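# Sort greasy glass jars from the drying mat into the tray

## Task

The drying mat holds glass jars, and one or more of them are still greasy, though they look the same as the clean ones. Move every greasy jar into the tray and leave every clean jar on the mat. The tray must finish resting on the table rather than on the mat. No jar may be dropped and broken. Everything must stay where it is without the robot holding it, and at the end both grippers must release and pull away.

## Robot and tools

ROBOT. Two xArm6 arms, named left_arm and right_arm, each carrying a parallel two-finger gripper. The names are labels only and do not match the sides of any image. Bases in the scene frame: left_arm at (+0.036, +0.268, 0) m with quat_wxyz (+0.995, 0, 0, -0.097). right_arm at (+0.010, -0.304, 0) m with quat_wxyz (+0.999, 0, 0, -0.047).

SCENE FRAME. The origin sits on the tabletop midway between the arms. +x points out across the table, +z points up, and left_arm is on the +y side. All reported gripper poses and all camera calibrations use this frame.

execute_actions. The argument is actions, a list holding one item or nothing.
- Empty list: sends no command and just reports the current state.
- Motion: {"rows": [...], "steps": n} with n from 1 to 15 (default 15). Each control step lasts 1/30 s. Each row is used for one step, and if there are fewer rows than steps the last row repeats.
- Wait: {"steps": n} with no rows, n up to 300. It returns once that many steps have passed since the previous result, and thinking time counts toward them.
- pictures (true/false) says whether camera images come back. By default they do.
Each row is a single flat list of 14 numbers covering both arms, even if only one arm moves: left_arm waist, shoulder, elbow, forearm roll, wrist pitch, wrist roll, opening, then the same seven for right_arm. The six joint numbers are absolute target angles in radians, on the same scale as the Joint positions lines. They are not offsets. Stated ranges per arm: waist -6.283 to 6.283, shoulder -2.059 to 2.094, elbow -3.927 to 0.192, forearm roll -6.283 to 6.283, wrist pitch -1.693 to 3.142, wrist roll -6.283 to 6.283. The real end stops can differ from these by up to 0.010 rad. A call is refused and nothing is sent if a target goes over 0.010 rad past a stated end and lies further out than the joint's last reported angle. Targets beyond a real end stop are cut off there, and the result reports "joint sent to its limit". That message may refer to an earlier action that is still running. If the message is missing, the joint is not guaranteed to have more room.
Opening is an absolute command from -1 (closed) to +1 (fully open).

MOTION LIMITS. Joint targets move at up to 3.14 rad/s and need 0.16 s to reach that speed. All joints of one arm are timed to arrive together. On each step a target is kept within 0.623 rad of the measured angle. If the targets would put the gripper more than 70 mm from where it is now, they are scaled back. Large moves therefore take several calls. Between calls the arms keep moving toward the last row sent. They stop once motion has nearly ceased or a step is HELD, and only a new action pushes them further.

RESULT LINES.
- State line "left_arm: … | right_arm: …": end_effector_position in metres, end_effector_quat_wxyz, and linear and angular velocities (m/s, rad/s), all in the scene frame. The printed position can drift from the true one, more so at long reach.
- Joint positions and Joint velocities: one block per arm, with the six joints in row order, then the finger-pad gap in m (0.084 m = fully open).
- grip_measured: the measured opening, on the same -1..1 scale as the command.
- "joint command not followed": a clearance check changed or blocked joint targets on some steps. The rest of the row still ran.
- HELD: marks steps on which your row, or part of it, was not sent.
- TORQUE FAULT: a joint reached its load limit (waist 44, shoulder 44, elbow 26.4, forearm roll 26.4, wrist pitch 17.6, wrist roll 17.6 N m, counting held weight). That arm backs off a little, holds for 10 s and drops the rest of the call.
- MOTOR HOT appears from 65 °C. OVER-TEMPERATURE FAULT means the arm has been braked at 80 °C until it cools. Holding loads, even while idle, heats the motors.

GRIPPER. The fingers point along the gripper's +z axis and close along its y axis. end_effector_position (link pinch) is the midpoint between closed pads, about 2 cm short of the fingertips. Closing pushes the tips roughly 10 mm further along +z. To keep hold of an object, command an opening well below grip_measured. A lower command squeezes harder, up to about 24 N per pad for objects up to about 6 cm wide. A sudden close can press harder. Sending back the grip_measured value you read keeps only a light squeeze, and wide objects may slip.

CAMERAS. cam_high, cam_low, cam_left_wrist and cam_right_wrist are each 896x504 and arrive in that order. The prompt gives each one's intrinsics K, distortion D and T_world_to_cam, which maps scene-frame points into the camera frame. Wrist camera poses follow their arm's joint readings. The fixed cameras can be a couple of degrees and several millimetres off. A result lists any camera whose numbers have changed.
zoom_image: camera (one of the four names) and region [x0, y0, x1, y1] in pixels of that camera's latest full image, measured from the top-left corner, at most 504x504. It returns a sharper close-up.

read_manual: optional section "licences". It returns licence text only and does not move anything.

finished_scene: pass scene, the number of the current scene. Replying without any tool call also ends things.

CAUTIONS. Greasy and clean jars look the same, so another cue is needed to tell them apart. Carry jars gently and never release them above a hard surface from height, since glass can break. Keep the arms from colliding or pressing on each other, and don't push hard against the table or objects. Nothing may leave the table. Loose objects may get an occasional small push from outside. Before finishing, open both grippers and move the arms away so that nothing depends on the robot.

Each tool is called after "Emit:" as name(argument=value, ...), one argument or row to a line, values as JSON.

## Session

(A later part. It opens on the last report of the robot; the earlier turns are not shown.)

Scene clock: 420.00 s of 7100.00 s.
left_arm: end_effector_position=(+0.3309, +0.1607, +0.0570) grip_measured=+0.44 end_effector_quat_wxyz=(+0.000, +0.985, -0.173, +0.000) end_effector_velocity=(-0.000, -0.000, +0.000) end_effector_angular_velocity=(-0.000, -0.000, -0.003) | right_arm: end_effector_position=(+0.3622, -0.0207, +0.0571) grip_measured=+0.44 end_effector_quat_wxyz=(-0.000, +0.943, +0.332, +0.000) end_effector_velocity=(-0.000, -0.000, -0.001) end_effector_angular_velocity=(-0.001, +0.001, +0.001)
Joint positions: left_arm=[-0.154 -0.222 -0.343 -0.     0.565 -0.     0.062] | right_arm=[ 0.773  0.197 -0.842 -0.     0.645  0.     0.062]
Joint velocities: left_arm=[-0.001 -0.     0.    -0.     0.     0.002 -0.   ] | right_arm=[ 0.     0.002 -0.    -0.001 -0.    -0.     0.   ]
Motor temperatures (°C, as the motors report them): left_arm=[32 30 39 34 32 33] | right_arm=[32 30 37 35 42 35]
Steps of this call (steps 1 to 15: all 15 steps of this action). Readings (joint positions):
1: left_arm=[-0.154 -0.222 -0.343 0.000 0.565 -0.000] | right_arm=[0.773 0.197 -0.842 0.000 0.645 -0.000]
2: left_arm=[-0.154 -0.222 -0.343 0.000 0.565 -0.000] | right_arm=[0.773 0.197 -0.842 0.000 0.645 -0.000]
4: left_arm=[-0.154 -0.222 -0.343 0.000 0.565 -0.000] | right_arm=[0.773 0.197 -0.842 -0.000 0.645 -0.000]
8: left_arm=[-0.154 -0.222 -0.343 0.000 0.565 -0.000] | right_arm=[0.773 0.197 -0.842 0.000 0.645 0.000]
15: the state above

Emit:
execute_actions(
  actions=[
    {"rows": [[-0.1536,-0.2224,-0.3425,0,0.5649,0,1.0, 0.7729,0.1970,-0.8422,0,0.6453,0,1.0],[-0.1536,-0.2224,-0.3425,0,0.5649,0,1.0, 0.7729,0.1970,-0.8422,0,0.6453,0,1.0],[-0.1536,-0.2224,-0.3425,0,0.5649,0,1.0, 0.7729,0.1970,-0.8422,0,0.6453,0,1.0],[-0.1536,-0.2224,-0.3425,0,0.5649,0,1.0, 0.7729,0.1970,-0.8422,0,0.6453,0,1.0],[-0.1536,-0.2224,-0.3425,0,0.5649,0,1.0, 0.7729,0.1970,-0.8422,0,0.6453,0,1.0],[-0.1536,-0.3866,-0.3928,0,0.7794,0,1.0, 0.7729,0.0160,-0.9257,0,0.9098,0,1.0]], "steps": 15},
  ],
  pictures=false,
)

Emit:
execute_actions(
  actions=[
    {"rows": [[-0.1536,-0.3866,-0.3928,0,0.7794,0,1.0, 0.15,0.0160,-0.9257,0,0.9098,0,1.0]], "steps": 15},
  ],
  pictures=false,
)

Emit:
execute_actions(
  actions=[
    {"rows": [[-0.5303,0.0334,-0.8165,0,0.7831,0,1.0, 0.15,0.0160,-0.9257,0,0.9098,0,1.0]], "steps": 15},
  ],
  pictures=false,
)

Emit:
execute_actions(
  actions=[
    {"rows": [[-0.5303,0.0334,-0.8165,0,0.7831,0,1.0, 0.15,0.0160,-0.9257,0,0.9098,0,1.0]], "steps": 8},
  ],
)

Scene clock: 449.37 s of 7100.00 s.
left_arm: end_effector_position=(+0.3333, +0.1599, +0.1100) grip_measured=+1.00 end_effector_quat_wxyz=(+0.001, +0.985, -0.173, +0.004) end_effector_velocity=(-0.040, +0.014, -0.000) end_effector_angular_velocity=(+0.043, +0.116, -0.000) | right_arm: end_effector_position=(+0.3655, -0.0179, +0.1455) grip_measured=+1.00 end_effector_quat_wxyz=(-0.002, +0.943, +0.333, +0.006) end_effector_velocity=(-0.022, -0.018, +0.117) end_effector_angular_velocity=(-0.027, +0.035, -0.001)
Joint positions: left_arm=[-0.154 -0.383 -0.394 -0.     0.768  0.     0.084] | right_arm=[ 0.773  0.029 -0.923 -0.     0.882  0.     0.084]
Joint velocities: left_arm=[-0.001 -0.071  0.026  0.001  0.169 -0.001  0.   ] | right_arm=[-0.002 -0.244 -0.091  0.001  0.378 -0.002  0.   ]
Motor temperatures (°C, as the motors report them): left_arm=[32 30 39 34 32 33] | right_arm=[32 30 36 35 42 35]
Steps of this call (steps 1 to 15: the robot went on to your last target; steps 16 to 90: nothing new was sent; then 25.87 s passed at rest; steps 91 to 105: all 15 steps of this action). Readings (joint positions):
91: left_arm=[-0.154 -0.222 -0.342 0.000 0.565 0.000] | right_arm=[0.773 0.197 -0.842 0.000 0.645 0.000]
92: left_arm=[-0.154 -0.222 -0.342 0.000 0.565 0.000] | right_arm=[0.773 0.197 -0.842 0.000 0.645 0.000]
94: left_arm=[-0.154 -0.222 -0.343 0.000 0.565 0.000] | right_arm=[0.773 0.197 -0.842 0.000 0.645 0.000]
98: left_arm=[-0.154 -0.238 -0.346 0.000 0.591 0.000] | right_arm=[0.773 0.184 -0.846 0.000 0.672 0.000]
105: the state above

Scene clock: 449.87 s of 7100.00 s.
left_arm: end_effector_position=(+0.3307, +0.1608, +0.1099) grip_measured=+1.00 end_effector_quat_wxyz=(-0.000, +0.985, -0.173, -0.000) end_effector_velocity=(+0.001, -0.000, +0.001) end_effector_angular_velocity=(-0.001, -0.002, +0.000) | right_arm: end_effector_position=(+0.4415, -0.1693, +0.1479) grip_measured=+1.00 end_effector_quat_wxyz=(+0.000, +0.989, +0.151, -0.000) end_effector_velocity=(+0.116, -0.371, +0.007) end_effector_angular_velocity=(+0.001, -0.001, -0.859)
Joint positions: left_arm=[-0.154 -0.386 -0.393  0.     0.779 -0.     0.084] | right_arm=[ 0.398  0.02  -0.924 -0.     0.904  0.     0.084]
Joint velocities: left_arm=[-0.    -0.002 -0.001  0.     0.    -0.001  0.   ] | right_arm=[-0.86  -0.012 -0.007  0.002  0.018 -0.002  0.   ]
Motor temperatures (°C, as the motors report them): left_arm=[32 30 39 34 32 33] | right_arm=[32 30 36 35 42 35]
Steps of this call (steps 1 to 15: all 15 steps of this action). Readings (joint positions):
1: left_arm=[-0.154 -0.384 -0.393 -0.000 0.773 0.000] | right_arm=[0.773 0.023 -0.925 -0.000 0.892 0.000]
2: left_arm=[-0.154 -0.385 -0.392 0.000 0.775 -0.000] | right_arm=[0.769 0.021 -0.925 0.000 0.897 -0.000]
4: left_arm=[-0.154 -0.385 -0.391 0.000 0.778 -0.000] | right_arm=[0.725 0.022 -0.923 0.000 0.898 -0.000]
8: left_arm=[-0.154 -0.386 -0.392 0.000 0.779 0.000] | right_arm=[0.599 0.022 -0.923 -0.000 0.900 0.000]
15: the state above

Scene clock: 450.37 s of 7100.00 s.
left_arm: end_effector_position=(+0.3629, +0.0006, +0.1123) grip_measured=+1.00 end_effector_quat_wxyz=(+0.000, +0.942, -0.336, +0.000) end_effector_velocity=(-0.017, -0.285, -0.034) end_effector_angular_velocity=(+0.008, +0.010, -0.548) | right_arm: end_effector_position=(+0.4611, -0.2782, +0.1499) grip_measured=+1.00 end_effector_quat_wxyz=(-0.000, +1.000, +0.029, -0.000) end_effector_velocity=(+0.001, -0.007, +0.001) end_effector_angular_velocity=(-0.000, -0.002, -0.016)
Joint positions: left_arm=[-0.49  -0.011 -0.771 -0.     0.782  0.     0.084] | right_arm=[ 0.153  0.016 -0.926  0.     0.91  -0.     0.084]
Joint velocities: left_arm=[-0.547  0.602 -0.592 -0.     0.003  0.    -0.   ] | right_arm=[-0.015 -0.    -0.001 -0.    -0.001  0.001  0.   ]
Motor temperatures (°C, as the motors report them): left_arm=[32 30 39 34 32 33] | right_arm=[32 30 36 35 42 35]
Steps of this call (steps 1 to 15: all 15 steps of this action). Readings (joint positions):
1: left_arm=[-0.154 -0.386 -0.393 0.000 0.779 -0.000] | right_arm=[0.369 0.019 -0.924 -0.000 0.905 0.000]
2: left_arm=[-0.158 -0.382 -0.397 0.000 0.780 -0.000] | right_arm=[0.341 0.019 -0.924 -0.000 0.906 0.000]
4: left_arm=[-0.201 -0.334 -0.445 0.000 0.781 -0.000] | right_arm=[0.283 0.018 -0.925 -0.000 0.907 0.000]
8: left_arm=[-0.317 -0.204 -0.579 -0.000 0.781 0.000] | right_arm=[0.182 0.017 -0.925 -0.000 0.909 0.000]
15: the state above

Scene clock: 450.63 s of 7100.00 s.
left_arm: end_effector_position=(+0.3616, -0.0198, +0.1102) grip_measured=+1.00 end_effector_quat_wxyz=(-0.000, +0.935, -0.354, -0.000) end_effector_velocity=(+0.002, -0.008, +0.002) end_effector_angular_velocity=(-0.005, -0.006, -0.010) | right_arm: end_effector_position=(+0.4612, -0.2791, +0.1500) grip_measured=+1.00 end_effector_quat_wxyz=(+0.000, +1.000, +0.028, -0.000) end_effector_velocity=(+0.000, -0.001, +0.000) end_effector_angular_velocity=(+0.000, -0.000, -0.001)
Joint positions: left_arm=[-0.528  0.031 -0.814  0.     0.783 -0.     0.084] | right_arm=[ 0.151  0.016 -0.926  0.     0.91  -0.     0.084]
Joint velocities: left_arm=[-0.01   0.011 -0.019  0.    -0.     0.    -0.   ] | right_arm=[-0.003  0.001 -0.001  0.     0.    -0.002 -0.   ]
Motor temperatures (°C, as the motors report them): left_arm=[32 30 39 34 32 33] | right_arm=[32 30 36 35 42 35]
Steps of this call (steps 1 to 8: all 8 steps of this action). Readings (joint positions):
1: left_arm=[-0.506 0.005 -0.787 -0.000 0.782 0.000] | right_arm=[0.152 0.016 -0.926 0.000 0.910 -0.000]
2: left_arm=[-0.515 0.016 -0.798 -0.000 0.783 0.000] | right_arm=[0.152 0.016 -0.926 0.000 0.910 -0.000]
4: left_arm=[-0.525 0.027 -0.808 -0.000 0.783 0.000] | right_arm=[0.151 0.016 -0.926 0.000 0.910 -0.000]
8: the state above
camera_calibration (this result's frames):
cam_left_wrist: T_world_to_cam=[[-0.67844, -0.734485, -0.0158672, 0.267163], [-0.734654, 0.678238, 0.0166196, 0.342527], [-0.00144509, 0.0229323, -0.999736, 0.246907], [0, 0, 0, 1]] pos_world=[0.43325, -0.0417498, 0.245389]
cam_right_wrist: T_world_to_cam=[[0.0647386, -0.997734, 0.018331, -0.283667], [-0.997792, -0.0649934, -0.0136623, 0.51494], [0.0148227, -0.0174061, -0.999739, 0.265972], [0, 0, 0, 1]] pos_world=[0.528225, -0.244927, 0.278137]

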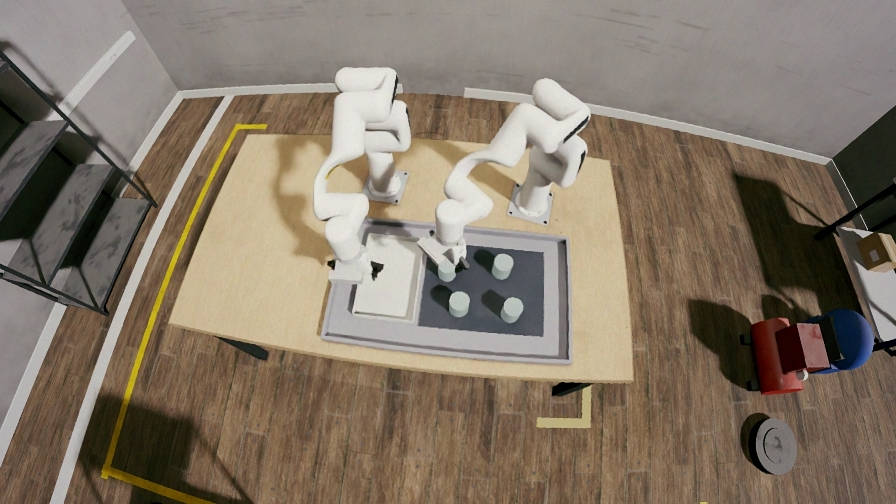

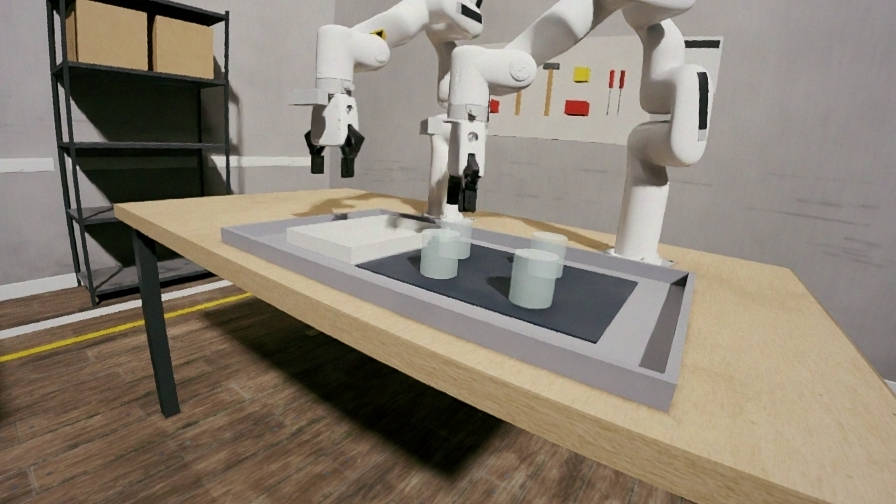

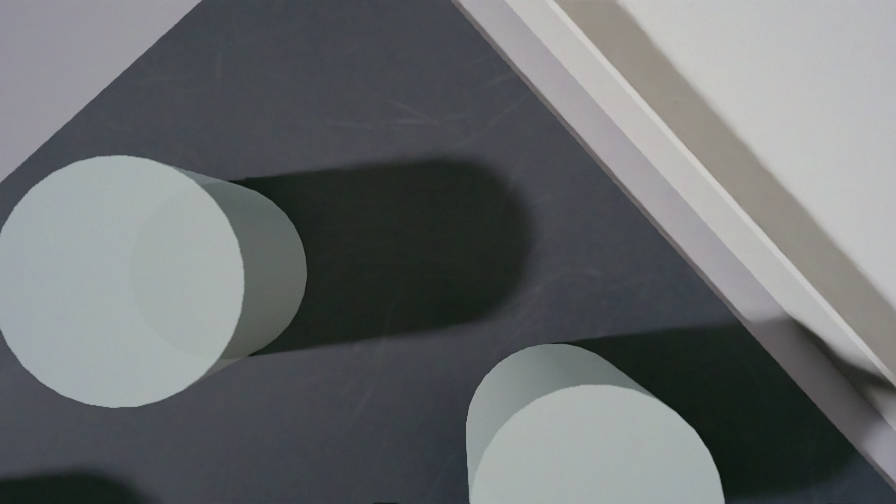

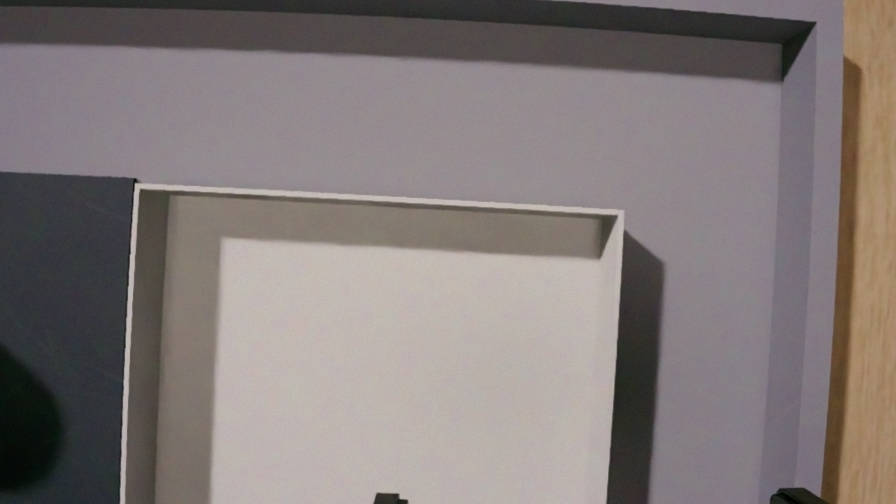

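Emit:
execute_actions(
  actions=[
    {"rows": [[-0.5303,0.1684,-0.7758,0,0.6074,0,1.0, 0.15,0.0160,-0.9257,0,0.9098,0,1.0]], "steps": 15},
  ],
  pictures=false,
)

Emit:
execute_actions(
  actions=[
    {"rows": [[-0.5303,0.1684,-0.7758,0,0.6074,0,0.40, 0.15,0.0160,-0.9257,0,0.9098,0,1.0]], "steps": 15},
  ],
  pictures=false,
)

Emit:
execute_actions(
  actions=[
    {"rows": [[-0.5303,0.1510,-0.7786,0,0.6276,0,0.40, 0.15,0.0160,-0.9257,0,0.9098,0,1.0]], "steps": 15},
  ],
  pictures=false,
)

Emit:
execute_actions(
  actions=[
    {"rows": [[-0.5303,0.1510,-0.7786,0,0.6276,0,0.438, 0.15,0.0160,-0.9257,0,0.9098,0,1.0]], "steps": 15},
  ],
  pictures=false,
)

Emit:
execute_actions(
  actions=[
    {"rows": [[-0.5303,0.1510,-0.7786,0,0.6276,0,0.440, 0.15,0.0160,-0.9257,0,0.9098,0,1.0]], "steps": 15},
  ],
  pictures=false,
)

Emit:
execute_actions(
  actions=[
    {"rows": [[-0.5303,0.1510,-0.7786,0,0.6276,0,0.441, 0.15,0.0160,-0.9257,0,0.9098,0,1.0]], "steps": 15},
  ],
  pictures=false,
)

Emit:
execute_actions(
  actions=[
    {"rows": [[-0.5303,0.1510,-0.7786,0,0.6276,0,0.442, 0.15,0.0160,-0.9257,0,0.9098,0,1.0]], "steps": 15},
  ],
  pictures=false,
)

Emit:
execute_actions(
  actions=[
    {"rows": [[-0.5303,0.1510,-0.7786,0,0.6276,0,0.443, 0.15,0.0160,-0.9257,0,0.9098,0,1.0]], "steps": 15},
  ],
  pictures=false,
)

Emit:
execute_actions(
  actions=[
    {"rows": [[-0.5303,0.1510,-0.7786,0,0.6276,0,0.444, 0.15,0.0160,-0.9257,0,0.9098,0,1.0]], "steps": 15},
  ],
  pictures=false,
)

Emit:
execute_actions(
  actions=[
    {"rows": [[-0.5303,0.1510,-0.7786,0,0.6276,0,0.445, 0.15,0.0160,-0.9257,0,0.9098,0,1.0]], "steps": 15},
  ],
  pictures=false,
)

Emit:
execute_actions(
  actions=[
    {"rows": [[-0.5303,0.1510,-0.7786,0,0.6276,0,0.446, 0.15,0.0160,-0.9257,0,0.9098,0,1.0]], "steps": 15},
  ],
  pictures=false,
)

Scene clock: 462.93 s of 7100.00 s.
left_arm: end_effector_position=(+0.3623, -0.0215, +0.0513) grip_measured=+1.00 end_effector_quat_wxyz=(+0.001, +0.935, -0.355, +0.001) end_effector_velocity=(-0.004, +0.003, -0.006) end_effector_angular_velocity=(+0.007, +0.007, +0.001) | right_arm: end_effector_position=(+0.4613, -0.2794, +0.1500) grip_measured=+1.00 end_effector_quat_wxyz=(+0.000, +1.000, +0.028, -0.000) end_effector_velocity=(-0.000, -0.000, -0.000) end_effector_angular_velocity=(+0.000, +0.000, -0.000)
Joint positions: left_arm=[-0.53   0.167 -0.777 -0.     0.608  0.     0.084] | right_arm=[ 0.15   0.016 -0.926 -0.     0.91   0.     0.084]
Joint velocities: left_arm=[ 0.     0.007  0.011  0.    -0.008 -0.001 -0.   ] | right_arm=[-0.     0.001  0.     0.001 -0.001 -0.     0.   ]
Motor temperatures (°C, as the motors report them): left_arm=[32 30 39 34 32 33] | right_arm=[32 30 37 35 42 35]
Steps of this call (steps 1 to 15: the robot went on to your last target; steps 16 to 90: nothing new was sent; then 8.80 s passed at rest; steps 91 to 105: all 15 steps of this action). Readings (joint positions):
91: left_arm=[-0.530 0.034 -0.816 -0.000 0.783 -0.000] | right_arm=[0.150 0.016 -0.926 0.000 0.910 0.000]
92: left_arm=[-0.530 0.036 -0.816 -0.000 0.777 -0.000] | right_arm=[0.150 0.016 -0.926 0.000 0.910 0.000]
94: left_arm=[-0.530 0.071 -0.809 -0.000 0.725 0.000] | right_arm=[0.150 0.016 -0.926 -0.000 0.910 -0.000]
98: left_arm=[-0.530 0.159 -0.774 0.000 0.630 -0.000] | right_arm=[0.150 0.016 -0.926 0.000 0.910 -0.000]
105: the state above

Scene clock: 463.43 s of 7100.00 s.
left_arm: end_effector_position=(+0.3617, -0.0212, +0.0505) grip_measured=+0.43 end_effector_quat_wxyz=(+0.000, +0.935, -0.355, +0.001) end_effector_velocity=(-0.000, +0.000, -0.000) end_effector_angular_velocity=(+0.001, +0.000, -0.000) | right_arm: end_effector_position=(+0.4613, -0.2794, +0.1500) grip_measured=+1.00 end_effector_quat_wxyz=(+0.000, +1.000, +0.028, -0.000) end_effector_velocity=(+0.000, -0.000, +0.000) end_effector_angular_velocity=(-0.001, -0.001, +0.002)
Joint positions: left_arm=[-0.531  0.168 -0.776 -0.     0.607  0.     0.062] | right_arm=[ 0.15   0.016 -0.926 -0.     0.91   0.     0.084]
Joint velocities: left_arm=[ 0.     0.     0.     0.001 -0.     0.     0.   ] | right_arm=[ 0.    -0.001 -0.    -0.001  0.    -0.001 -0.   ]
Motor temperatures (°C, as the motors report them): left_arm=[32 30 39 34 32 33] | right_arm=[32 30 37 35 42 35]
Steps of this call (steps 1 to 15: all 15 steps of this action). Readings (joint positions):
1: left_arm=[-0.530 0.167 -0.777 -0.000 0.608 0.000] | right_arm=[0.150 0.016 -0.926 0.000 0.910 -0.000]
2: left_arm=[-0.530 0.167 -0.777 -0.000 0.608 0.000] | right_arm=[0.150 0.016 -0.926 0.000 0.910 -0.000]
4: left_arm=[-0.530 0.168 -0.776 -0.000 0.608 -0.000] | right_arm=[0.150 0.016 -0.926 0.000 0.910 0.000]
8: left_arm=[-0.531 0.168 -0.776 -0.000 0.607 0.000] | right_arm=[0.150 0.016 -0.926 0.000 0.910 -0.000]
15: the state above

Scene clock: 463.93 s of 7100.00 s.
left_arm: end_effector_position=(+0.3614, -0.0207, +0.0568) grip_measured=+0.43 end_effector_quat_wxyz=(-0.000, +0.935, -0.355, -0.000) end_effector_velocity=(+0.001, -0.001, +0.002) end_effector_angular_velocity=(-0.002, -0.003, +0.001) | right_arm: end_effector_position=(+0.4613, -0.2794, +0.1500) grip_measured=+1.00 end_effector_quat_wxyz=(+0.000, +1.000, +0.028, -0.000) end_effector_velocity=(+0.000, -0.000, -0.000) end_effector_angular_velocity=(+0.000, +0.001, -0.002)
Joint positions: left_arm=[-0.53   0.151 -0.778  0.     0.628 -0.     0.062] | right_arm=[ 0.15   0.016 -0.926  0.     0.91   0.     0.084]
Joint velocities: left_arm=[ 0.001 -0.002 -0.002 -0.     0.001 -0.    -0.   ] | right_arm=[-0.     0.002 -0.001  0.     0.     0.001  0.   ]
Motor temperatures (°C, as the motors report them): left_arm=[32 30 39 34 32 33] | right_arm=[32 30 37 35 42 35]
Steps of this call (steps 1 to 15: all 15 steps of this action). Readings (joint positions):
1: left_arm=[-0.531 0.168 -0.776 -0.000 0.608 0.000] | right_arm=[0.150 0.016 -0.926 0.000 0.910 0.000]
2: left_arm=[-0.530 0.166 -0.776 0.000 0.610 -0.000] | right_arm=[0.150 0.016 -0.926 -0.000 0.910 0.000]
4: left_arm=[-0.530 0.160 -0.776 0.000 0.619 -0.000] | right_arm=[0.150 0.016 -0.926 -0.000 0.910 0.000]
8: left_arm=[-0.530 0.153 -0.778 0.000 0.626 -0.000] | right_arm=[0.150 0.016 -0.926 -0.000 0.910 0.000]
15: the state above

Scene clock: 464.43 s of 7100.00 s.
left_arm: end_effector_position=(+0.3615, -0.0208, +0.0570) grip_measured=+0.44 end_effector_quat_wxyz=(-0.000, +0.935, -0.355, -0.000) end_effector_velocity=(+0.000, -0.000, +0.000) end_effector_angular_velocity=(-0.001, -0.001, +0.000) | right_arm: end_effector_position=(+0.4613, -0.2794, +0.1500) grip_measured=+1.00 end_effector_quat_wxyz=(+0.000, +1.000, +0.028, -0.000) end_effector_velocity=(+0.000, +0.000, +0.000) end_effector_angular_velocity=(+0.001, -0.001, -0.001)
Joint positions: left_arm=[-0.53   0.151 -0.779  0.     0.628 -0.     0.062] | right_arm=[ 0.15   0.016 -0.926  0.     0.91  -0.     0.084]
Joint velocities: left_arm=[ 0.    -0.001 -0.     0.    -0.    -0.     0.   ] | right_arm=[-0.    -0.001  0.     0.001 -0.    -0.     0.   ]
Motor temperatures (°C, as the motors report them): left_arm=[32 30 39 34 32 33] | right_arm=[32 30 37 35 42 35]
Steps of this call (steps 1 to 15: all 15 steps of this action). Readings (joint positions):
1: left_arm=[-0.530 0.151 -0.778 0.000 0.628 -0.000] | right_arm=[0.150 0.016 -0.926 0.000 0.910 0.000]
2: left_arm=[-0.530 0.151 -0.778 0.000 0.628 -0.000] | right_arm=[0.150 0.016 -0.926 0.000 0.910 0.000]
4: left_arm=[-0.530 0.151 -0.779 0.000 0.628 -0.000] | right_arm=[0.150 0.016 -0.926 0.000 0.910 0.000]
8: left_arm=[-0.530 0.151 -0.779 0.000 0.628 -0.000] | right_arm=[0.150 0.016 -0.926 0.000 0.910 0.000]
15: the state above

Scene clock: 464.93 s of 7100.00 s.
left_arm: end_effector_position=(+0.3615, -0.0208, +0.0570) grip_measured=+0.44 end_effector_quat_wxyz=(+0.000, +0.935, -0.355, -0.000) end_effector_velocity=(-0.000, -0.000, -0.000) end_effector_angular_velocity=(+0.000, +0.000, -0.001) | right_arm: end_effector_position=(+0.4613, -0.2794, +0.1500) grip_measured=+1.00 end_effector_quat_wxyz=(+0.000, +1.000, +0.028, -0.000) end_effector_velocity=(+0.000, +0.000, +0.000) end_effector_angular_velocity=(-0.000, -0.000, +0.001)
Joint positions: left_arm=[-0.53   0.151 -0.779 -0.     0.628 -0.     0.062] | right_arm=[ 0.15   0.016 -0.926 -0.     0.91  -0.     0.084]
Joint velocities: left_arm=[-0.001  0.    -0.    -0.    -0.    -0.001  0.   ] | right_arm=[ 0. -0. -0. -0.  0. -0.  0.]
Motor temperatures (°C, as the motors report them): left_arm=[32 30 39 34 32 33] | right_arm=[32 30 37 35 42 35]
Steps of this call (steps 1 to 15: all 15 steps of this action). Readings (joint positions):
1: left_arm=[-0.530 0.151 -0.779 0.000 0.628 -0.000] | right_arm=[0.150 0.016 -0.926 0.000 0.910 0.000]
2: left_arm=[-0.530 0.151 -0.779 0.000 0.628 0.000] | right_arm=[0.150 0.016 -0.926 -0.000 0.910 -0.000]
4: left_arm=[-0.530 0.151 -0.779 0.000 0.628 0.000] | right_arm=[0.150 0.016 -0.926 0.000 0.910 -0.000]
8: left_arm=[-0.530 0.151 -0.779 -0.000 0.628 0.000] | right_arm=[0.150 0.016 -0.926 0.000 0.910 -0.000]
15: the state above

Scene clock: 465.43 s of 7100.00 s.
left_arm: end_effector_position=(+0.3615, -0.0208, +0.0570) grip_measured=+0.44 end_effector_quat_wxyz=(+0.000, +0.935, -0.355, -0.000) end_effector_velocity=(+0.001, +0.001, +0.000) end_effector_angular_velocity=(-0.000, -0.000, +0.002) | right_arm: end_effector_position=(+0.4613, -0.2794, +0.1500) grip_measured=+1.00 end_effector_quat_wxyz=(+0.000, +1.000, +0.028, -0.000) end_effector_velocity=(+0.000, -0.000, -0.000) end_effector_angular_velocity=(+0.001, +0.000, -0.002)
Joint positions: left_arm=[-0.53   0.151 -0.779  0.     0.628  0.     0.062] | right_arm=[ 0.15   0.016 -0.926 -0.     0.91   0.     0.084]
Joint velocities: left_arm=[ 0.002 -0.    -0.    -0.     0.     0.    -0.   ] | right_arm=[-0.001  0.001 -0.001  0.001  0.     0.001 -0.   ]
Motor temperatures (°C, as the motors report them): left_arm=[32 30 39 34 32 33] | right_arm=[32 30 37 35 42 35]
Steps of this call (steps 1 to 15: all 15 steps of this action). Readings (joint positions):
1: left_arm=[-0.530 0.151 -0.779 0.000 0.628 0.000] | right_arm=[0.150 0.016 -0.926 0.000 0.910 -0.000]
2: left_arm=[-0.530 0.151 -0.779 0.000 0.628 -0.000] | right_arm=[0.150 0.016 -0.926 -0.000 0.910 0.000]
4: left_arm=[-0.530 0.151 -0.779 -0.000 0.628 0.000] | right_arm=[0.150 0.016 -0.926 0.000 0.910 -0.000]
8: left_arm=[-0.530 0.151 -0.779 0.000 0.628 -0.000] | right_arm=[0.150 0.016 -0.926 -0.000 0.910 0.000]
15: the state above

Scene clock: 465.93 s of 7100.00 s.
left_arm: end_effector_position=(+0.3615, -0.0208, +0.0570) grip_measured=+0.44 end_effector_quat_wxyz=(+0.000, +0.935, -0.355, -0.000) end_effector_velocity=(-0.000, +0.000, -0.000) end_effector_angular_velocity=(+0.000, +0.000, -0.001) | right_arm: end_effector_position=(+0.4613, -0.2794, +0.1500) grip_measured=+1.00 end_effector_quat_wxyz=(+0.000, +1.000, +0.028, -0.000) end_effector_velocity=(+0.000, +0.000, -0.000) end_effector_angular_velocity=(-0.001, +0.001, -0.000)
Joint positions: left_arm=[-0.53   0.151 -0.779 -0.     0.628  0.     0.062] | right_arm=[ 0.15   0.016 -0.926  0.     0.91   0.     0.084]
Joint velocities: left_arm=[ 0.     0.     0.     0.    -0.     0.001  0.   ] | right_arm=[ 0.001  0.002 -0.001 -0.001  0.     0.002  0.   ]
Motor temperatures (°C, as the motors report them): left_arm=[32 30 39 34 32 33] | right_arm=[32 30 37 35 42 35]
Steps of this call (steps 1 to 15: all 15 steps of this action). Readings (joint positions):
1: left_arm=[-0.530 0.151 -0.779 0.000 0.628 -0.000] | right_arm=[0.150 0.016 -0.926 -0.000 0.910 0.000]
2: left_arm=[-0.530 0.151 -0.779 -0.000 0.628 0.000] | right_arm=[0.150 0.016 -0.926 0.000 0.910 0.000]
4: left_arm=[-0.530 0.151 -0.779 0.000 0.628 0.000] | right_arm=[0.150 0.016 -0.926 -0.000 0.910 0.000]
8: left_arm=[-0.530 0.151 -0.779 0.000 0.628 0.000] | right_arm=[0.150 0.016 -0.926 -0.000 0.910 0.000]
15: the state above

Scene clock: 466.43 s of 7100.00 s.
left_arm: end_effector_position=(+0.3615, -0.0208, +0.0570) grip_measured=+0.44 end_effector_quat_wxyz=(+0.000, +0.935, -0.355, -0.000) end_effector_velocity=(+0.000, +0.001, +0.000) end_effector_angular_velocity=(-0.000, +0.000, +0.001) | right_arm: end_effector_position=(+0.4613, -0.2794, +0.1500) grip_measured=+1.00 end_effector_quat_wxyz=(+0.000, +1.000, +0.028, -0.000) end_effector_velocity=(-0.000, +0.000, -0.001) end_effector_angular_velocity=(-0.000, +0.001, +0.001)
Joint positions: left_arm=[-0.53   0.151 -0.779 -0.     0.628 -0.     0.062] | right_arm=[ 0.15   0.016 -0.926  0.     0.91  -0.     0.084]
Joint velocities: left_arm=[ 0.002 -0.     0.    -0.    -0.     0.001 -0.   ] | right_arm=[ 0.001  0.001  0.    -0.     0.    -0.     0.   ]
Motor temperatures (°C, as the motors report them): left_arm=[32 30 39 34 32 33] | right_arm=[32 30 37 35 42 35]
Steps of this call (steps 1 to 15: all 15 steps of this action). Readings (joint positions):
1: left_arm=[-0.530 0.151 -0.779 -0.000 0.628 -0.000] | right_arm=[0.150 0.016 -0.926 0.000 0.910 0.000]
2: left_arm=[-0.530 0.151 -0.779 -0.000 0.628 -0.000] | right_arm=[0.150 0.016 -0.926 0.000 0.910 -0.000]
4: left_arm=[-0.530 0.151 -0.779 0.000 0.628 -0.000] | right_arm=[0.150 0.016 -0.926 -0.000 0.910 0.000]
8: left_arm=[-0.530 0.151 -0.779 0.000 0.628 -0.000] | right_arm=[0.150 0.016 -0.926 0.000 0.910 0.000]
15: the state above

Scene clock: 466.93 s of 7100.00 s.
left_arm: end_effector_position=(+0.3615, -0.0208, +0.0570) grip_measured=+0.44 end_effector_quat_wxyz=(+0.000, +0.935, -0.355, -0.000) end_effector_velocity=(-0.000, -0.000, -0.000) end_effector_angular_velocity=(+0.001, +0.001, -0.002) | right_arm: end_effector_position=(+0.4613, -0.2794, +0.1500) grip_measured=+1.00 end_effector_quat_wxyz=(+0.000, +1.000, +0.028, -0.000) end_effector_velocity=(+0.000, -0.000, -0.000) end_effector_angular_velocity=(+0.000, +0.000, -0.001)
Joint positions: left_arm=[-0.53   0.151 -0.779 -0.     0.628 -0.     0.062] | right_arm=[ 0.15   0.016 -0.926  0.     0.91   0.     0.084]
Joint velocities: left_arm=[-0.001  0.001  0.     0.    -0.     0.001 -0.   ] | right_arm=[-0.     0.001 -0.001  0.001  0.     0.     0.   ]
Motor temperatures (°C, as the motors report them): left_arm=[32 30 39 34 32 33] | right_arm=[32 30 37 35 42 35]
Steps of this call (steps 1 to 15: all 15 steps of this action). Readings (joint positions):
1: left_arm=[-0.530 0.151 -0.779 0.000 0.628 -0.000] | right_arm=[0.150 0.016 -0.926 -0.000 0.910 0.000]
2: left_arm=[-0.530 0.151 -0.779 -0.000 0.628 -0.000] | right_arm=[0.150 0.016 -0.926 -0.000 0.910 -0.000]
4: left_arm=[-0.530 0.151 -0.779 0.000 0.628 0.000] | right_arm=[0.150 0.016 -0.926 -0.000 0.910 0.000]
8: left_arm=[-0.530 0.151 -0.779 0.000 0.628 -0.000] | right_arm=[0.150 0.016 -0.926 -0.000 0.910 0.000]
15: the state above

Scene clock: 467.43 s of 7100.00 s.
left_arm: end_effector_position=(+0.3616, -0.0209, +0.0572) grip_measured=+0.44 end_effector_quat_wxyz=(+0.000, +0.935, -0.355, +0.000) end_effector_velocity=(+0.000, +0.000, +0.000) end_effector_angular_velocity=(-0.000, -0.000, +0.001) | right_arm: end_effector_position=(+0.4613, -0.2794, +0.1500) grip_measured=+1.00 end_effector_quat_wxyz=(+0.000, +1.000, +0.028, -0.000) end_effector_velocity=(-0.000, -0.000, -0.001) end_effector_angular_velocity=(+0.001, +0.003, -0.000)
Joint positions: left_arm=[-0.53   0.151 -0.779  0.     0.628  0.     0.062] | right_arm=[ 0.15   0.016 -0.926  0.     0.91  -0.     0.084]
Joint velocities: left_arm=[ 0.001 -0.     0.     0.    -0.    -0.001 -0.   ] | right_arm=[-0.001  0.002  0.001  0.001 -0.    -0.001  0.   ]
Motor temperatures (°C, as the motors report them): left_arm=[32 30 39 34 32 33] | right_arm=[32 30 37 35 42 35]
Steps of this call (steps 1 to 15: all 15 steps of this action). Readings (joint positions):
1: left_arm=[-0.530 0.151 -0.779 -0.000 0.628 -0.000] | right_arm=[0.150 0.016 -0.926 0.000 0.910 -0.000]
2: left_arm=[-0.530 0.151 -0.779 0.000 0.628 -0.000] | right_arm=[0.150 0.016 -0.926 0.000 0.910 -0.000]
4: left_arm=[-0.530 0.151 -0.779 0.000 0.628 0.000] | right_arm=[0.150 0.016 -0.926 0.000 0.910 -0.000]
8: left_arm=[-0.530 0.151 -0.779 0.000 0.628 -0.000] | right_arm=[0.150 0.016 -0.926 0.000 0.910 -0.000]
15: the state above

Scene clock: 467.93 s of 7100.00 s.
left_arm: end_effector_position=(+0.3615, -0.0208, +0.0570) grip_measured=+0.44 end_effector_quat_wxyz=(-0.000, +0.935, -0.355, -0.000) end_effector_velocity=(+0.000, +0.000, +0.000) end_effector_angular_velocity=(-0.001, -0.001, +0.001) | right_arm: end_effector_position=(+0.4613, -0.2794, +0.1500) grip_measured=+1.00 end_effector_quat_wxyz=(+0.000, +1.000, +0.028, -0.000) end_effector_velocity=(+0.001, -0.000, +0.001) end_effector_angular_velocity=(-0.000, -0.002, +0.001)
Joint positions: left_arm=[-0.53   0.151 -0.779 -0.     0.628 -0.     0.063] | right_arm=[ 0.15   0.016 -0.926  0.     0.91  -0.     0.084]
Joint velocities: left_arm=[ 0.001 -0.001 -0.    -0.    -0.     0.    -0.   ] | right_arm=[-0.    -0.001 -0.002 -0.     0.    -0.001 -0.   ]
Motor temperatures (°C, as the motors report them): left_arm=[32 30 39 34 32 33] | right_arm=[32 30 37 35 42 35]
Steps of this call (steps 1 to 15: all 15 steps of this action). Readings (joint positions):
1: left_arm=[-0.530 0.151 -0.779 0.000 0.628 0.000] | right_arm=[0.150 0.016 -0.926 0.000 0.910 0.000]
2: left_arm=[-0.530 0.151 -0.779 0.000 0.628 0.000] | right_arm=[0.150 0.016 -0.926 0.000 0.910 0.000]
4: left_arm=[-0.530 0.151 -0.779 0.000 0.628 0.000] | right_arm=[0.150 0.016 -0.926 -0.000 0.910 0.000]
8: left_arm=[-0.530 0.151 -0.779 -0.000 0.628 0.000] | right_arm=[0.150 0.016 -0.926 0.000 0.910 0.000]
15: the state above

Emit:
execute_actions(
  actions=[
    {"rows": [[-0.5303,0.1510,-0.7786,0,0.6276,0,1.0, 0.15,0.0160,-0.9257,0,0.9098,0,1.0],[-0.5303,0.1510,-0.7786,0,0.6276,0,1.0, 0.15,0.0160,-0.9257,0,0.9098,0,1.0],[-0.5303,0.1510,-0.7786,0,0.6276,0,1.0, 0.15,0.0160,-0.9257,0,0.9098,0,1.0],[-0.5303,0.1510,-0.7786,0,0.6276,0,1.0, 0.15,0.0160,-0.9257,0,0.9098,0,1.0],[-0.5303,0.1510,-0.7786,0,0.6276,0,1.0, 0.15,0.0160,-0.9257,0,0.9098,0,1.0],[-0.5303,0.0334,-0.8165,0,0.7831,0,1.0, 0.15,0.0160,-0.9257,0,0.9098,0,1.0]], "steps": 15},
  ],
  pictures=false,
)

Emit:
execute_actions(
  actions=[
    {"rows": [[-0.1536,-0.3866,-0.3928,0,0.7794,0,1.0, 0.15,0.0160,-0.9257,0,0.9098,0,1.0],[-0.1536,-0.3866,-0.3928,0,0.7794,0,1.0, 0.15,0.0160,-0.9257,0,0.9098,0,1.0],[-0.1536,-0.3866,-0.3928,0,0.7794,0,1.0, 0.15,0.0160,-0.9257,0,0.9098,0,1.0],[-0.1536,-0.3866,-0.3928,0,0.7794,0,1.0, 0.15,0.0160,-0.9257,0,0.9098,0,1.0],[-0.1536,-0.3866,-0.3928,0,0.7794,0,1.0, 0.15,0.0160,-0.9257,0,0.9098,0,1.0],[-0.1536,-0.3866,-0.3928,0,0.7794,0,1.0, 0.15,0.0160,-0.9257,0,0.9098,0,1.0],[-0.1536,-0.3866,-0.3928,0,0.7794,0,1.0, 0.7089,0.4228,-1.4734,0,1.0506,0,1.0]], "steps": 15},
  ],
  pictures=false,
)

Emit:
execute_actions(
  actions=[
    {"rows": [[-0.1536,-0.3866,-0.3928,0,0.7794,0,1.0, 0.7089,0.4228,-1.4734,0,1.0506,0,1.0]], "steps": 15},
  ],
  pictures=false,
)

Emit:
execute_actions(
  actions=[
    {"rows": [[-0.1536,-0.3866,-0.3928,0,0.7794,0,1.0, 0.7089,0.4228,-1.4734,0,1.0506,0,1.0]], "steps": 10},
  ],
  pictures=false,
)

Scene clock: 502.70 s of 7100.00 s.
left_arm: end_effector_position=(+0.3633, -0.0224, +0.1107) grip_measured=+1.00 end_effector_quat_wxyz=(+0.001, +0.935, -0.355, +0.004) end_effector_velocity=(-0.036, +0.032, -0.022) end_effector_angular_velocity=(+0.100, +0.112, -0.001) | right_arm: end_effector_position=(+0.4613, -0.2794, +0.1500) grip_measured=+1.00 end_effector_quat_wxyz=(+0.000, +1.000, +0.028, -0.000) end_effector_velocity=(+0.000, -0.000, +0.000) end_effector_angular_velocity=(-0.000, -0.001, -0.000)
Joint positions: left_arm=[-0.53   0.035 -0.818 -0.     0.776  0.     0.084] | right_arm=[ 0.15   0.016 -0.926  0.     0.91   0.     0.084]
Joint velocities: left_arm=[-0.001 -0.013  0.051  0.001  0.112 -0.     0.   ] | right_arm=[-0. -0. -0. -0.  0.  0. -0.]
Motor temperatures (°C, as the motors report them): left_arm=[32 30 39 34 32 33] | right_arm=[32 30 37 35 42 35]
Steps of this call (steps 1 to 15: the robot went on to your last target; steps 16 to 90: nothing new was sent; then 31.27 s passed at rest; steps 91 to 105: all 15 steps of this action). Readings (joint positions):
91: left_arm=[-0.530 0.151 -0.779 -0.000 0.628 0.000] | right_arm=[0.150 0.016 -0.926 0.000 0.910 0.000]
92: left_arm=[-0.530 0.151 -0.779 -0.000 0.628 0.000] | right_arm=[0.150 0.016 -0.926 -0.000 0.910 0.000]
94: left_arm=[-0.530 0.151 -0.779 -0.000 0.628 0.000] | right_arm=[0.150 0.016 -0.926 0.000 0.910 -0.000]
98: left_arm=[-0.530 0.137 -0.781 0.000 0.653 0.000] | right_arm=[0.150 0.016 -0.926 -0.000 0.910 -0.000]
105: the state above

Scene clock: 503.20 s of 7100.00 s.
left_arm: end_effector_position=(+0.3384, +0.1433, +0.1124) grip_measured=+1.00 end_effector_quat_wxyz=(-0.000, +0.981, -0.194, -0.000) end_effector_velocity=(-0.104, +0.245, -0.032) end_effector_angular_velocity=(+0.006, +0.015, +0.569) | right_arm: end_effector_position=(+0.4913, -0.1903, +0.1547) grip_measured=+1.00 end_effector_quat_wxyz=(-0.000, +0.993, +0.116, +0.000) end_effector_velocity=(+0.080, +0.384, +0.007) end_effector_angular_velocity=(-0.002, +0.005, +0.718)
Joint positions: left_arm=[-0.196 -0.339 -0.44   0.     0.78  -0.     0.084] | right_arm=[ 0.327  0.145 -1.1   -0.     0.954  0.     0.084]
Joint velocities: left_arm=[ 0.569 -0.641  0.651  0.     0.006 -0.    -0.   ] | right_arm=[ 0.718  0.527 -0.703 -0.     0.181  0.001  0.   ]
Motor temperatures (°C, as the motors report them): left_arm=[32 30 39 34 32 33] | right_arm=[32 30 37 35 42 35]
Steps of this call (steps 1 to 15: all 15 steps of this action). Readings (joint positions):
1: left_arm=[-0.530 0.034 -0.816 -0.000 0.779 0.000] | right_arm=[0.150 0.016 -0.926 0.000 0.910 0.000]
2: left_arm=[-0.527 0.031 -0.810 -0.000 0.780 0.000] | right_arm=[0.150 0.016 -0.926 -0.000 0.910 0.000]
4: left_arm=[-0.486 -0.014 -0.763 -0.000 0.779 0.000] | right_arm=[0.150 0.016 -0.926 -0.000 0.910 0.000]
8: left_arm=[-0.377 -0.136 -0.643 0.000 0.780 -0.000] | right_arm=[0.154 0.019 -0.930 -0.000 0.912 0.000]
15: the state above

Scene clock: 503.70 s of 7100.00 s.
left_arm: end_effector_position=(+0.3308, +0.1606, +0.1100) grip_measured=+1.00 end_effector_quat_wxyz=(-0.000, +0.985, -0.174, -0.000) end_effector_velocity=(-0.000, +0.001, +0.000) end_effector_angular_velocity=(-0.000, -0.001, +0.003) | right_arm: end_effector_position=(+0.4877, +0.0052, +0.1512) grip_measured=+1.00 end_effector_quat_wxyz=(-0.000, +0.959, +0.283, -0.000) end_effector_velocity=(-0.080, +0.306, -0.020) end_effector_angular_velocity=(-0.001, +0.007, +0.530)
Joint positions: left_arm=[-0.154 -0.386 -0.393 -0.     0.779  0.     0.084] | right_arm=[ 0.67   0.394 -1.434  0.     1.04  -0.     0.084]
Joint velocities: left_arm=[ 0.003 -0.004  0.003  0.     0.    -0.    -0.   ] | right_arm=[ 0.527  0.367 -0.482  0.003  0.121 -0.004 -0.   ]
Motor temperatures (°C, as the motors report them): left_arm=[32 30 39 34 32 33] | right_arm=[32 30 37 35 42 35]
Steps of this call (steps 1 to 15: all 15 steps of this action). Readings (joint positions):
1: left_arm=[-0.180 -0.357 -0.422 0.000 0.780 -0.000] | right_arm=[0.351 0.163 -1.124 -0.000 0.960 -0.000]
2: left_arm=[-0.170 -0.368 -0.410 0.000 0.780 -0.000] | right_arm=[0.376 0.180 -1.147 -0.000 0.966 -0.000]
4: left_arm=[-0.160 -0.379 -0.400 0.000 0.780 -0.000] | right_arm=[0.423 0.215 -1.194 0.000 0.978 -0.000]
8: left_arm=[-0.156 -0.384 -0.395 -0.000 0.779 0.000] | right_arm=[0.516 0.282 -1.284 0.000 1.002 -0.000]
15: the state above

Scene clock: 504.03 s of 7100.00 s.
left_arm: end_effector_position=(+0.3308, +0.1608, +0.1100) grip_measured=+1.00 end_effector_quat_wxyz=(+0.000, +0.985, -0.173, -0.000) end_effector_velocity=(-0.000, +0.000, -0.000) end_effector_angular_velocity=(+0.000, +0.000, -0.001) | right_arm: end_effector_position=(+0.4824, +0.0273, +0.1503) grip_measured=+1.00 end_effector_quat_wxyz=(-0.000, +0.954, +0.301, +0.000) end_effector_velocity=(-0.003, +0.005, -0.002) end_effector_angular_velocity=(-0.000, +0.003, +0.007)
Joint positions: left_arm=[-0.154 -0.387 -0.393 -0.     0.779  0.     0.084] | right_arm=[ 0.707  0.422 -1.473 -0.     1.051  0.     0.084]
Joint velocities: left_arm=[ 0.    -0.     0.     0.     0.     0.001 -0.   ] | right_arm=[ 0.009  0.007 -0.006  0.001  0.002  0.002  0.   ]
Motor temperatures (°C, as the motors report them): left_arm=[32 30 39 34 32 33] | right_arm=[32 30 37 35 42 35]
Steps of this call (steps 1 to 10: all 10 steps of this action). Readings (joint positions):
1: left_arm=[-0.154 -0.386 -0.393 -0.000 0.779 0.000] | right_arm=[0.685 0.404 -1.447 0.000 1.044 -0.000]
2: left_arm=[-0.154 -0.386 -0.393 -0.000 0.779 0.000] | right_arm=[0.695 0.411 -1.457 0.000 1.046 -0.000]
4: left_arm=[-0.154 -0.386 -0.393 -0.000 0.779 0.000] | right_arm=[0.704 0.418 -1.466 0.000 1.049 -0.000]
8: left_arm=[-0.154 -0.387 -0.393 -0.000 0.779 0.000] | right_arm=[0.706 0.421 -1.472 -0.000 1.050 0.000]
10: the state above

Now descend both, grasp firmly, and lift.

Emit:
execute_actions(
  actions=[
    {"rows": [[-0.1536,-0.1974,-0.3383,0,0.5357,0,1.0, 0.7089,0.5666,-1.3872,0,0.8206,0,1.0]], "steps": 15},
  ],
  pictures=false,
)

Emit:
execute_actions(
  actions=[
    {"rows": [[-0.1536,-0.1974,-0.3383,0,0.5357,0,1.0, 0.7089,0.5666,-1.3872,0,0.8206,0,1.0],[-0.1536,-0.1974,-0.3383,0,0.5357,0,1.0, 0.7089,0.5666,-1.3872,0,0.8206,0,1.0],[-0.1536,-0.1974,-0.3383,0,0.5357,0,1.0, 0.7089,0.5666,-1.3872,0,0.8206,0,1.0],[-0.1536,-0.1974,-0.3383,0,0.5357,0,1.0, 0.7089,0.5666,-1.3872,0,0.8206,0,1.0],[-0.1536,-0.1974,-0.3383,0,0.5357,0,0.3, 0.7089,0.5666,-1.3872,0,0.8206,0,0.3]], "steps": 15},
  ],
  pictures=false,
)

Emit:
execute_actions(
  actions=[
    {"rows": [[-0.1536,-0.2224,-0.3425,0,0.5649,0,0.3, 0.7089,0.5545,-1.3902,0,0.8357,0,0.3],[-0.1536,-0.2224,-0.3425,0,0.5649,0,0.3, 0.7089,0.5545,-1.3902,0,0.8357,0,0.3],[-0.1536,-0.2224,-0.3425,0,0.5649,0,0.3, 0.7089,0.5545,-1.3902,0,0.8357,0,0.3],[-0.1536,-0.30,-0.365,0,0.665,0,0.3, 0.7089,0.515,-1.407,0,0.892,0,0.3],[-0.1536,-0.30,-0.365,0,0.665,0,0.3, 0.7089,0.515,-1.407,0,0.892,0,0.3],[-0.1536,-0.30,-0.365,0,0.665,0,0.3, 0.7089,0.515,-1.407,0,0.892,0,0.3],[-0.1536,-0.3866,-0.3928,0,0.7794,0,0.3, 0.7089,0.4716,-1.4264,0,0.9548,0,0.3],[-0.1536,-0.3866,-0.3928,0,0.7794,0,0.3, 0.7089,0.4716,-1.4264,0,0.9548,0,0.3],[-0.1536,-0.3866,-0.3928,0,0.7794,0,0.3, 0.7089,0.4716,-1.4264,0,0.9548,0,0.3],[-0.1536,-0.4753,-0.4537,0,0.9290,0,0.3, 0.7089,0.4228,-1.4734,0,1.0506,0,0.3]], "steps": 15},
  ],
  pictures=false,
)

Emit:
execute_actions(
  actions=[
    {"rows": [[-0.1536,-0.4753,-0.4537,0,0.9290,0,0.3, 0.7089,0.4228,-1.4734,0,1.0506,0,0.3]], "steps": 8},
  ],
)

Scene clock: 515.47 s of 7100.00 s.
left_arm: end_effector_position=(+0.3316, +0.1605, +0.0510) grip_measured=+1.00 end_effector_quat_wxyz=(+0.000, +0.985, -0.173, +0.001) end_effector_velocity=(-0.001, -0.000, -0.003) end_effector_angular_velocity=(-0.001, -0.002, -0.002) | right_arm: end_effector_position=(+0.4827, +0.0289, +0.0523) grip_measured=+1.00 end_effector_quat_wxyz=(-0.000, +0.953, +0.302, +0.001) end_effector_velocity=(+0.014, +0.010, +0.013) end_effector_angular_velocity=(+0.034, -0.051, +0.002)
Joint positions: left_arm=[-0.154 -0.199 -0.34  -0.     0.537  0.     0.084] | right_arm=[ 0.709  0.564 -1.39  -0.     0.823  0.     0.084]
Joint velocities: left_arm=[-0.001  0.005  0.006 -0.    -0.014  0.001  0.   ] | right_arm=[ 0.001 -0.008 -0.012 -0.002 -0.041  0.     0.   ]
Motor temperatures (°C, as the motors report them): left_arm=[32 30 39 34 32 33] | right_arm=[32 30 37 35 42 35]
Steps of this call (steps 1 to 15: the robot went on to your last target; steps 16 to 90: nothing new was sent; then 7.93 s passed at rest; steps 91 to 105: all 15 steps of this action). Readings (joint positions):
91: left_arm=[-0.154 -0.386 -0.393 -0.000 0.779 -0.000] | right_arm=[0.709 0.423 -1.473 -0.000 1.050 -0.000]
92: left_arm=[-0.154 -0.383 -0.392 -0.000 0.773 -0.000] | right_arm=[0.709 0.425 -1.472 -0.000 1.044 -0.000]
94: left_arm=[-0.154 -0.344 -0.383 -0.000 0.716 -0.000] | right_arm=[0.709 0.450 -1.460 -0.000 0.994 0.000]
98: left_arm=[-0.154 -0.219 -0.341 0.000 0.572 -0.000] | right_arm=[0.709 0.534 -1.404 0.000 0.881 -0.000]
105: the state above

Scene clock: 515.97 s of 7100.00 s.
left_arm: end_effector_position=(+0.3309, +0.1607, +0.0502) grip_measured=+0.43 end_effector_quat_wxyz=(+0.000, +0.985, -0.173, +0.000) end_effector_velocity=(-0.000, +0.000, -0.000) end_effector_angular_velocity=(+0.000, +0.000, -0.000) | right_arm: end_effector_position=(+0.4821, +0.0284, +0.0504) grip_measured=+0.43 end_effector_quat_wxyz=(-0.000, +0.953, +0.302, +0.000) end_effector_velocity=(-0.000, +0.001, +0.001) end_effector_angular_velocity=(+0.000, -0.001, +0.004)
Joint positions: left_arm=[-0.154 -0.198 -0.339 -0.     0.536  0.     0.062] | right_arm=[ 0.709  0.566 -1.388  0.     0.821 -0.     0.062]
Joint velocities: left_arm=[ 0.     0.     0.    -0.    -0.     0.001  0.   ] | right_arm=[ 0.001 -0.001 -0.    -0.001  0.    -0.002  0.   ]
Motor temperatures (°C, as the motors report them): left_arm=[32 30 39 34 32 33] | right_arm=[32 30 37 35 42 35]
Steps of this call (steps 1 to 15: all 15 steps of this action). Readings (joint positions):
1: left_arm=[-0.154 -0.199 -0.339 -0.000 0.536 0.000] | right_arm=[0.709 0.564 -1.390 -0.000 0.822 0.000]
2: left_arm=[-0.154 -0.199 -0.339 -0.000 0.536 0.000] | right_arm=[0.709 0.564 -1.390 -0.000 0.821 0.000]
4: left_arm=[-0.154 -0.198 -0.339 -0.000 0.536 0.000] | right_arm=[0.709 0.565 -1.389 -0.000 0.821 0.000]
8: left_arm=[-0.154 -0.198 -0.338 -0.000 0.536 -0.000] | right_arm=[0.709 0.566 -1.388 -0.000 0.821 0.000]
15: the state above

Scene clock: 516.47 s of 7100.00 s.
left_arm: end_effector_position=(+0.3336, +0.1598, +0.1374) grip_measured=+0.43 end_effector_quat_wxyz=(+0.001, +0.985, -0.173, +0.003) end_effector_velocity=(+0.019, -0.007, +0.238) end_effector_angular_velocity=(-0.040, -0.109, -0.001) | right_arm: end_effector_position=(+0.4839, +0.0298, +0.1413) grip_measured=+0.43 end_effector_quat_wxyz=(-0.001, +0.953, +0.302, +0.004) end_effector_velocity=(+0.021, +0.015, +0.224) end_effector_angular_velocity=(+0.076, -0.108, -0.001)
Joint positions: left_arm=[-0.154 -0.444 -0.436 -0.     0.874 -0.     0.062] | right_arm=[ 0.709  0.435 -1.464 -0.     1.021  0.     0.062]
Joint velocities: left_arm=[-0.001 -0.512 -0.339 -0.     0.735  0.     0.   ] | right_arm=[ 0.    -0.266 -0.242 -0.     0.376  0.001  0.   ]
Motor temperatures (°C, as the motors report them): left_arm=[32 30 39 34 32 33] | right_arm=[32 30 37 35 42 35]
Steps of this call (steps 1 to 15: all 15 steps of this action). Readings (joint positions):
1: left_arm=[-0.154 -0.198 -0.339 -0.000 0.536 0.000] | right_arm=[0.709 0.566 -1.388 0.000 0.821 -0.000]
2: left_arm=[-0.154 -0.200 -0.339 0.000 0.540 -0.000] | right_arm=[0.709 0.565 -1.387 0.000 0.823 0.000]
4: left_arm=[-0.154 -0.210 -0.339 0.000 0.552 -0.000] | right_arm=[0.709 0.561 -1.388 0.000 0.829 0.000]
8: left_arm=[-0.154 -0.271 -0.356 0.000 0.631 -0.000] | right_arm=[0.709 0.528 -1.401 0.000 0.877 0.000]
15: the state above

Scene clock: 516.73 s of 7100.00 s.
left_arm: end_effector_position=(+0.3301, +0.1610, +0.1486) grip_measured=+0.43 end_effector_quat_wxyz=(-0.000, +0.985, -0.173, -0.001) end_effector_velocity=(+0.001, -0.000, +0.006) end_effector_angular_velocity=(-0.001, -0.004, +0.001) | right_arm: end_effector_position=(+0.4810, +0.0277, +0.1478) grip_measured=+0.43 end_effector_quat_wxyz=(+0.001, +0.953, +0.302, -0.002) end_effector_velocity=(+0.003, +0.003, +0.010) end_effector_angular_velocity=(+0.009, -0.013, +0.002)
Joint positions: left_arm=[-0.154 -0.473 -0.452  0.     0.928 -0.     0.062] | right_arm=[ 0.709  0.425 -1.471  0.     1.05  -0.     0.062]
Joint velocities: left_arm=[ 0.    -0.009 -0.011  0.     0.016 -0.001  0.   ] | right_arm=[ 0.    -0.009 -0.015 -0.     0.007 -0.002  0.   ]
Motor temperatures (°C, as the motors report them): left_arm=[32 30 39 34 32 33] | right_arm=[32 30 37 35 42 35]
Steps of this call (steps 1 to 8: all 8 steps of this action). Readings (joint positions):
1: left_arm=[-0.154 -0.458 -0.445 -0.000 0.894 0.000] | right_arm=[0.709 0.428 -1.470 -0.000 1.031 0.000]
2: left_arm=[-0.154 -0.466 -0.450 -0.000 0.907 0.000] | right_arm=[0.709 0.424 -1.473 -0.000 1.038 0.000]
4: left_arm=[-0.154 -0.472 -0.452 -0.000 0.921 -0.000] | right_arm=[0.709 0.424 -1.473 -0.000 1.046 0.000]
8: the state above
camera_calibration (this result's frames):
cam_left_wrist: T_world_to_cam=[[-0.362585, -0.931817, -0.0158034, 0.3067], [-0.931868, 0.362275, 0.0194635, 0.311644], [-0.0124112, 0.0217839, -0.999686, 0.284986], [0, 0, 0, 1]] pos_world=[0.405153, 0.166679, 0.283678]
cam_right_wrist: T_world_to_cam=[[0.583494, -0.811911, 0.018289, -0.233462], [-0.811908, -0.583707, -0.00958644, 0.478932], [0.0184588, -0.00925535, -0.999787, 0.266849], [0, 0, 0, 1]] pos_world=[0.520147, 0.0924755, 0.275653]

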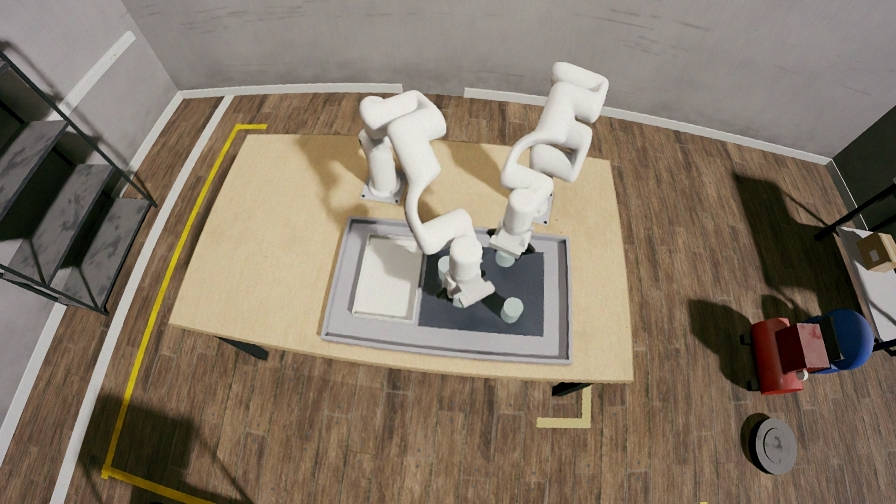

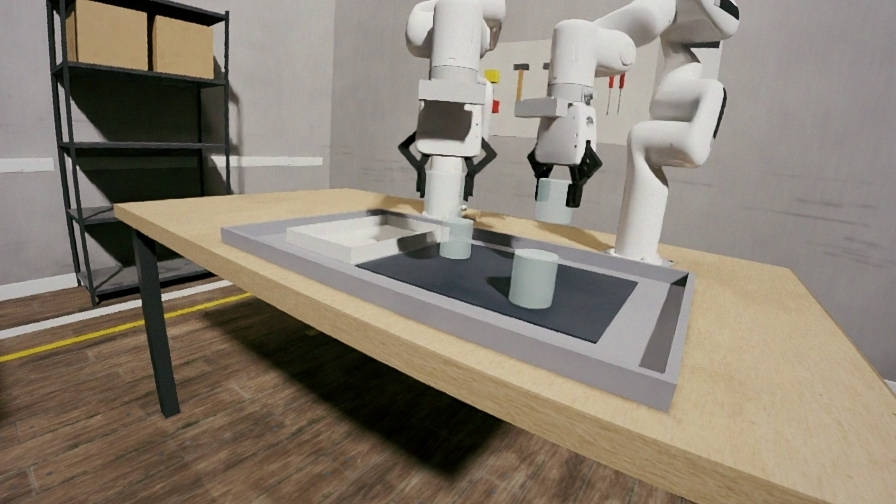

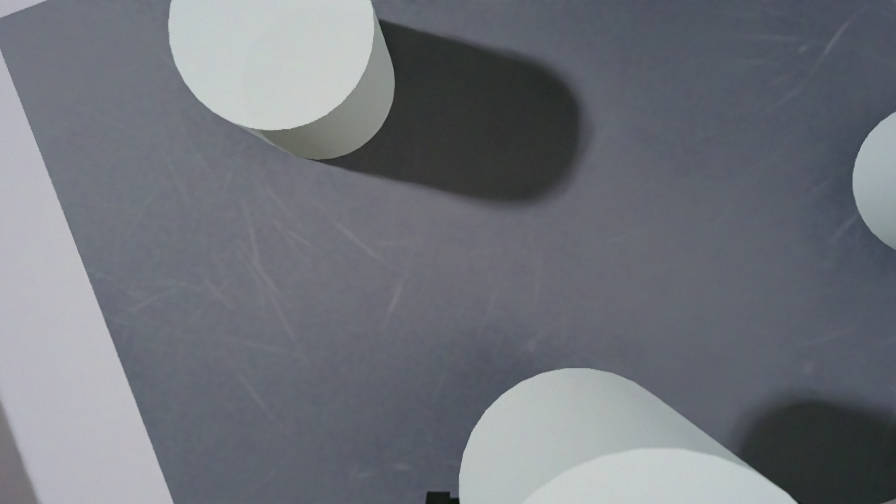

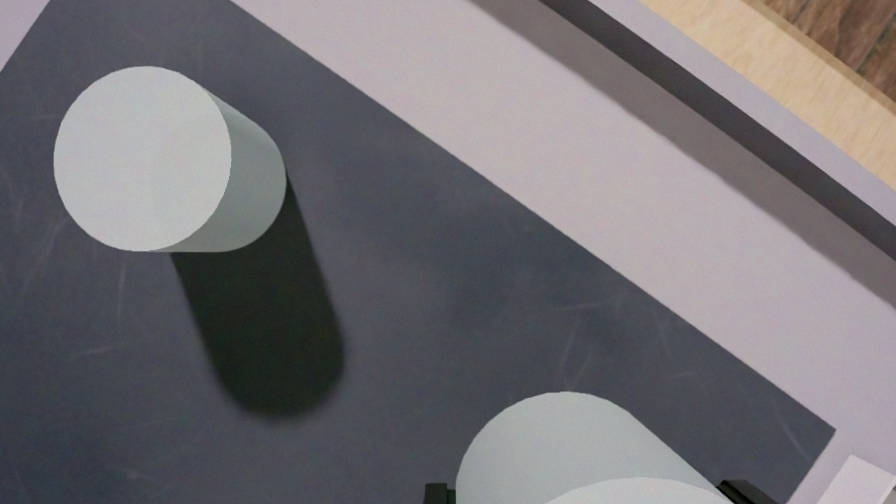

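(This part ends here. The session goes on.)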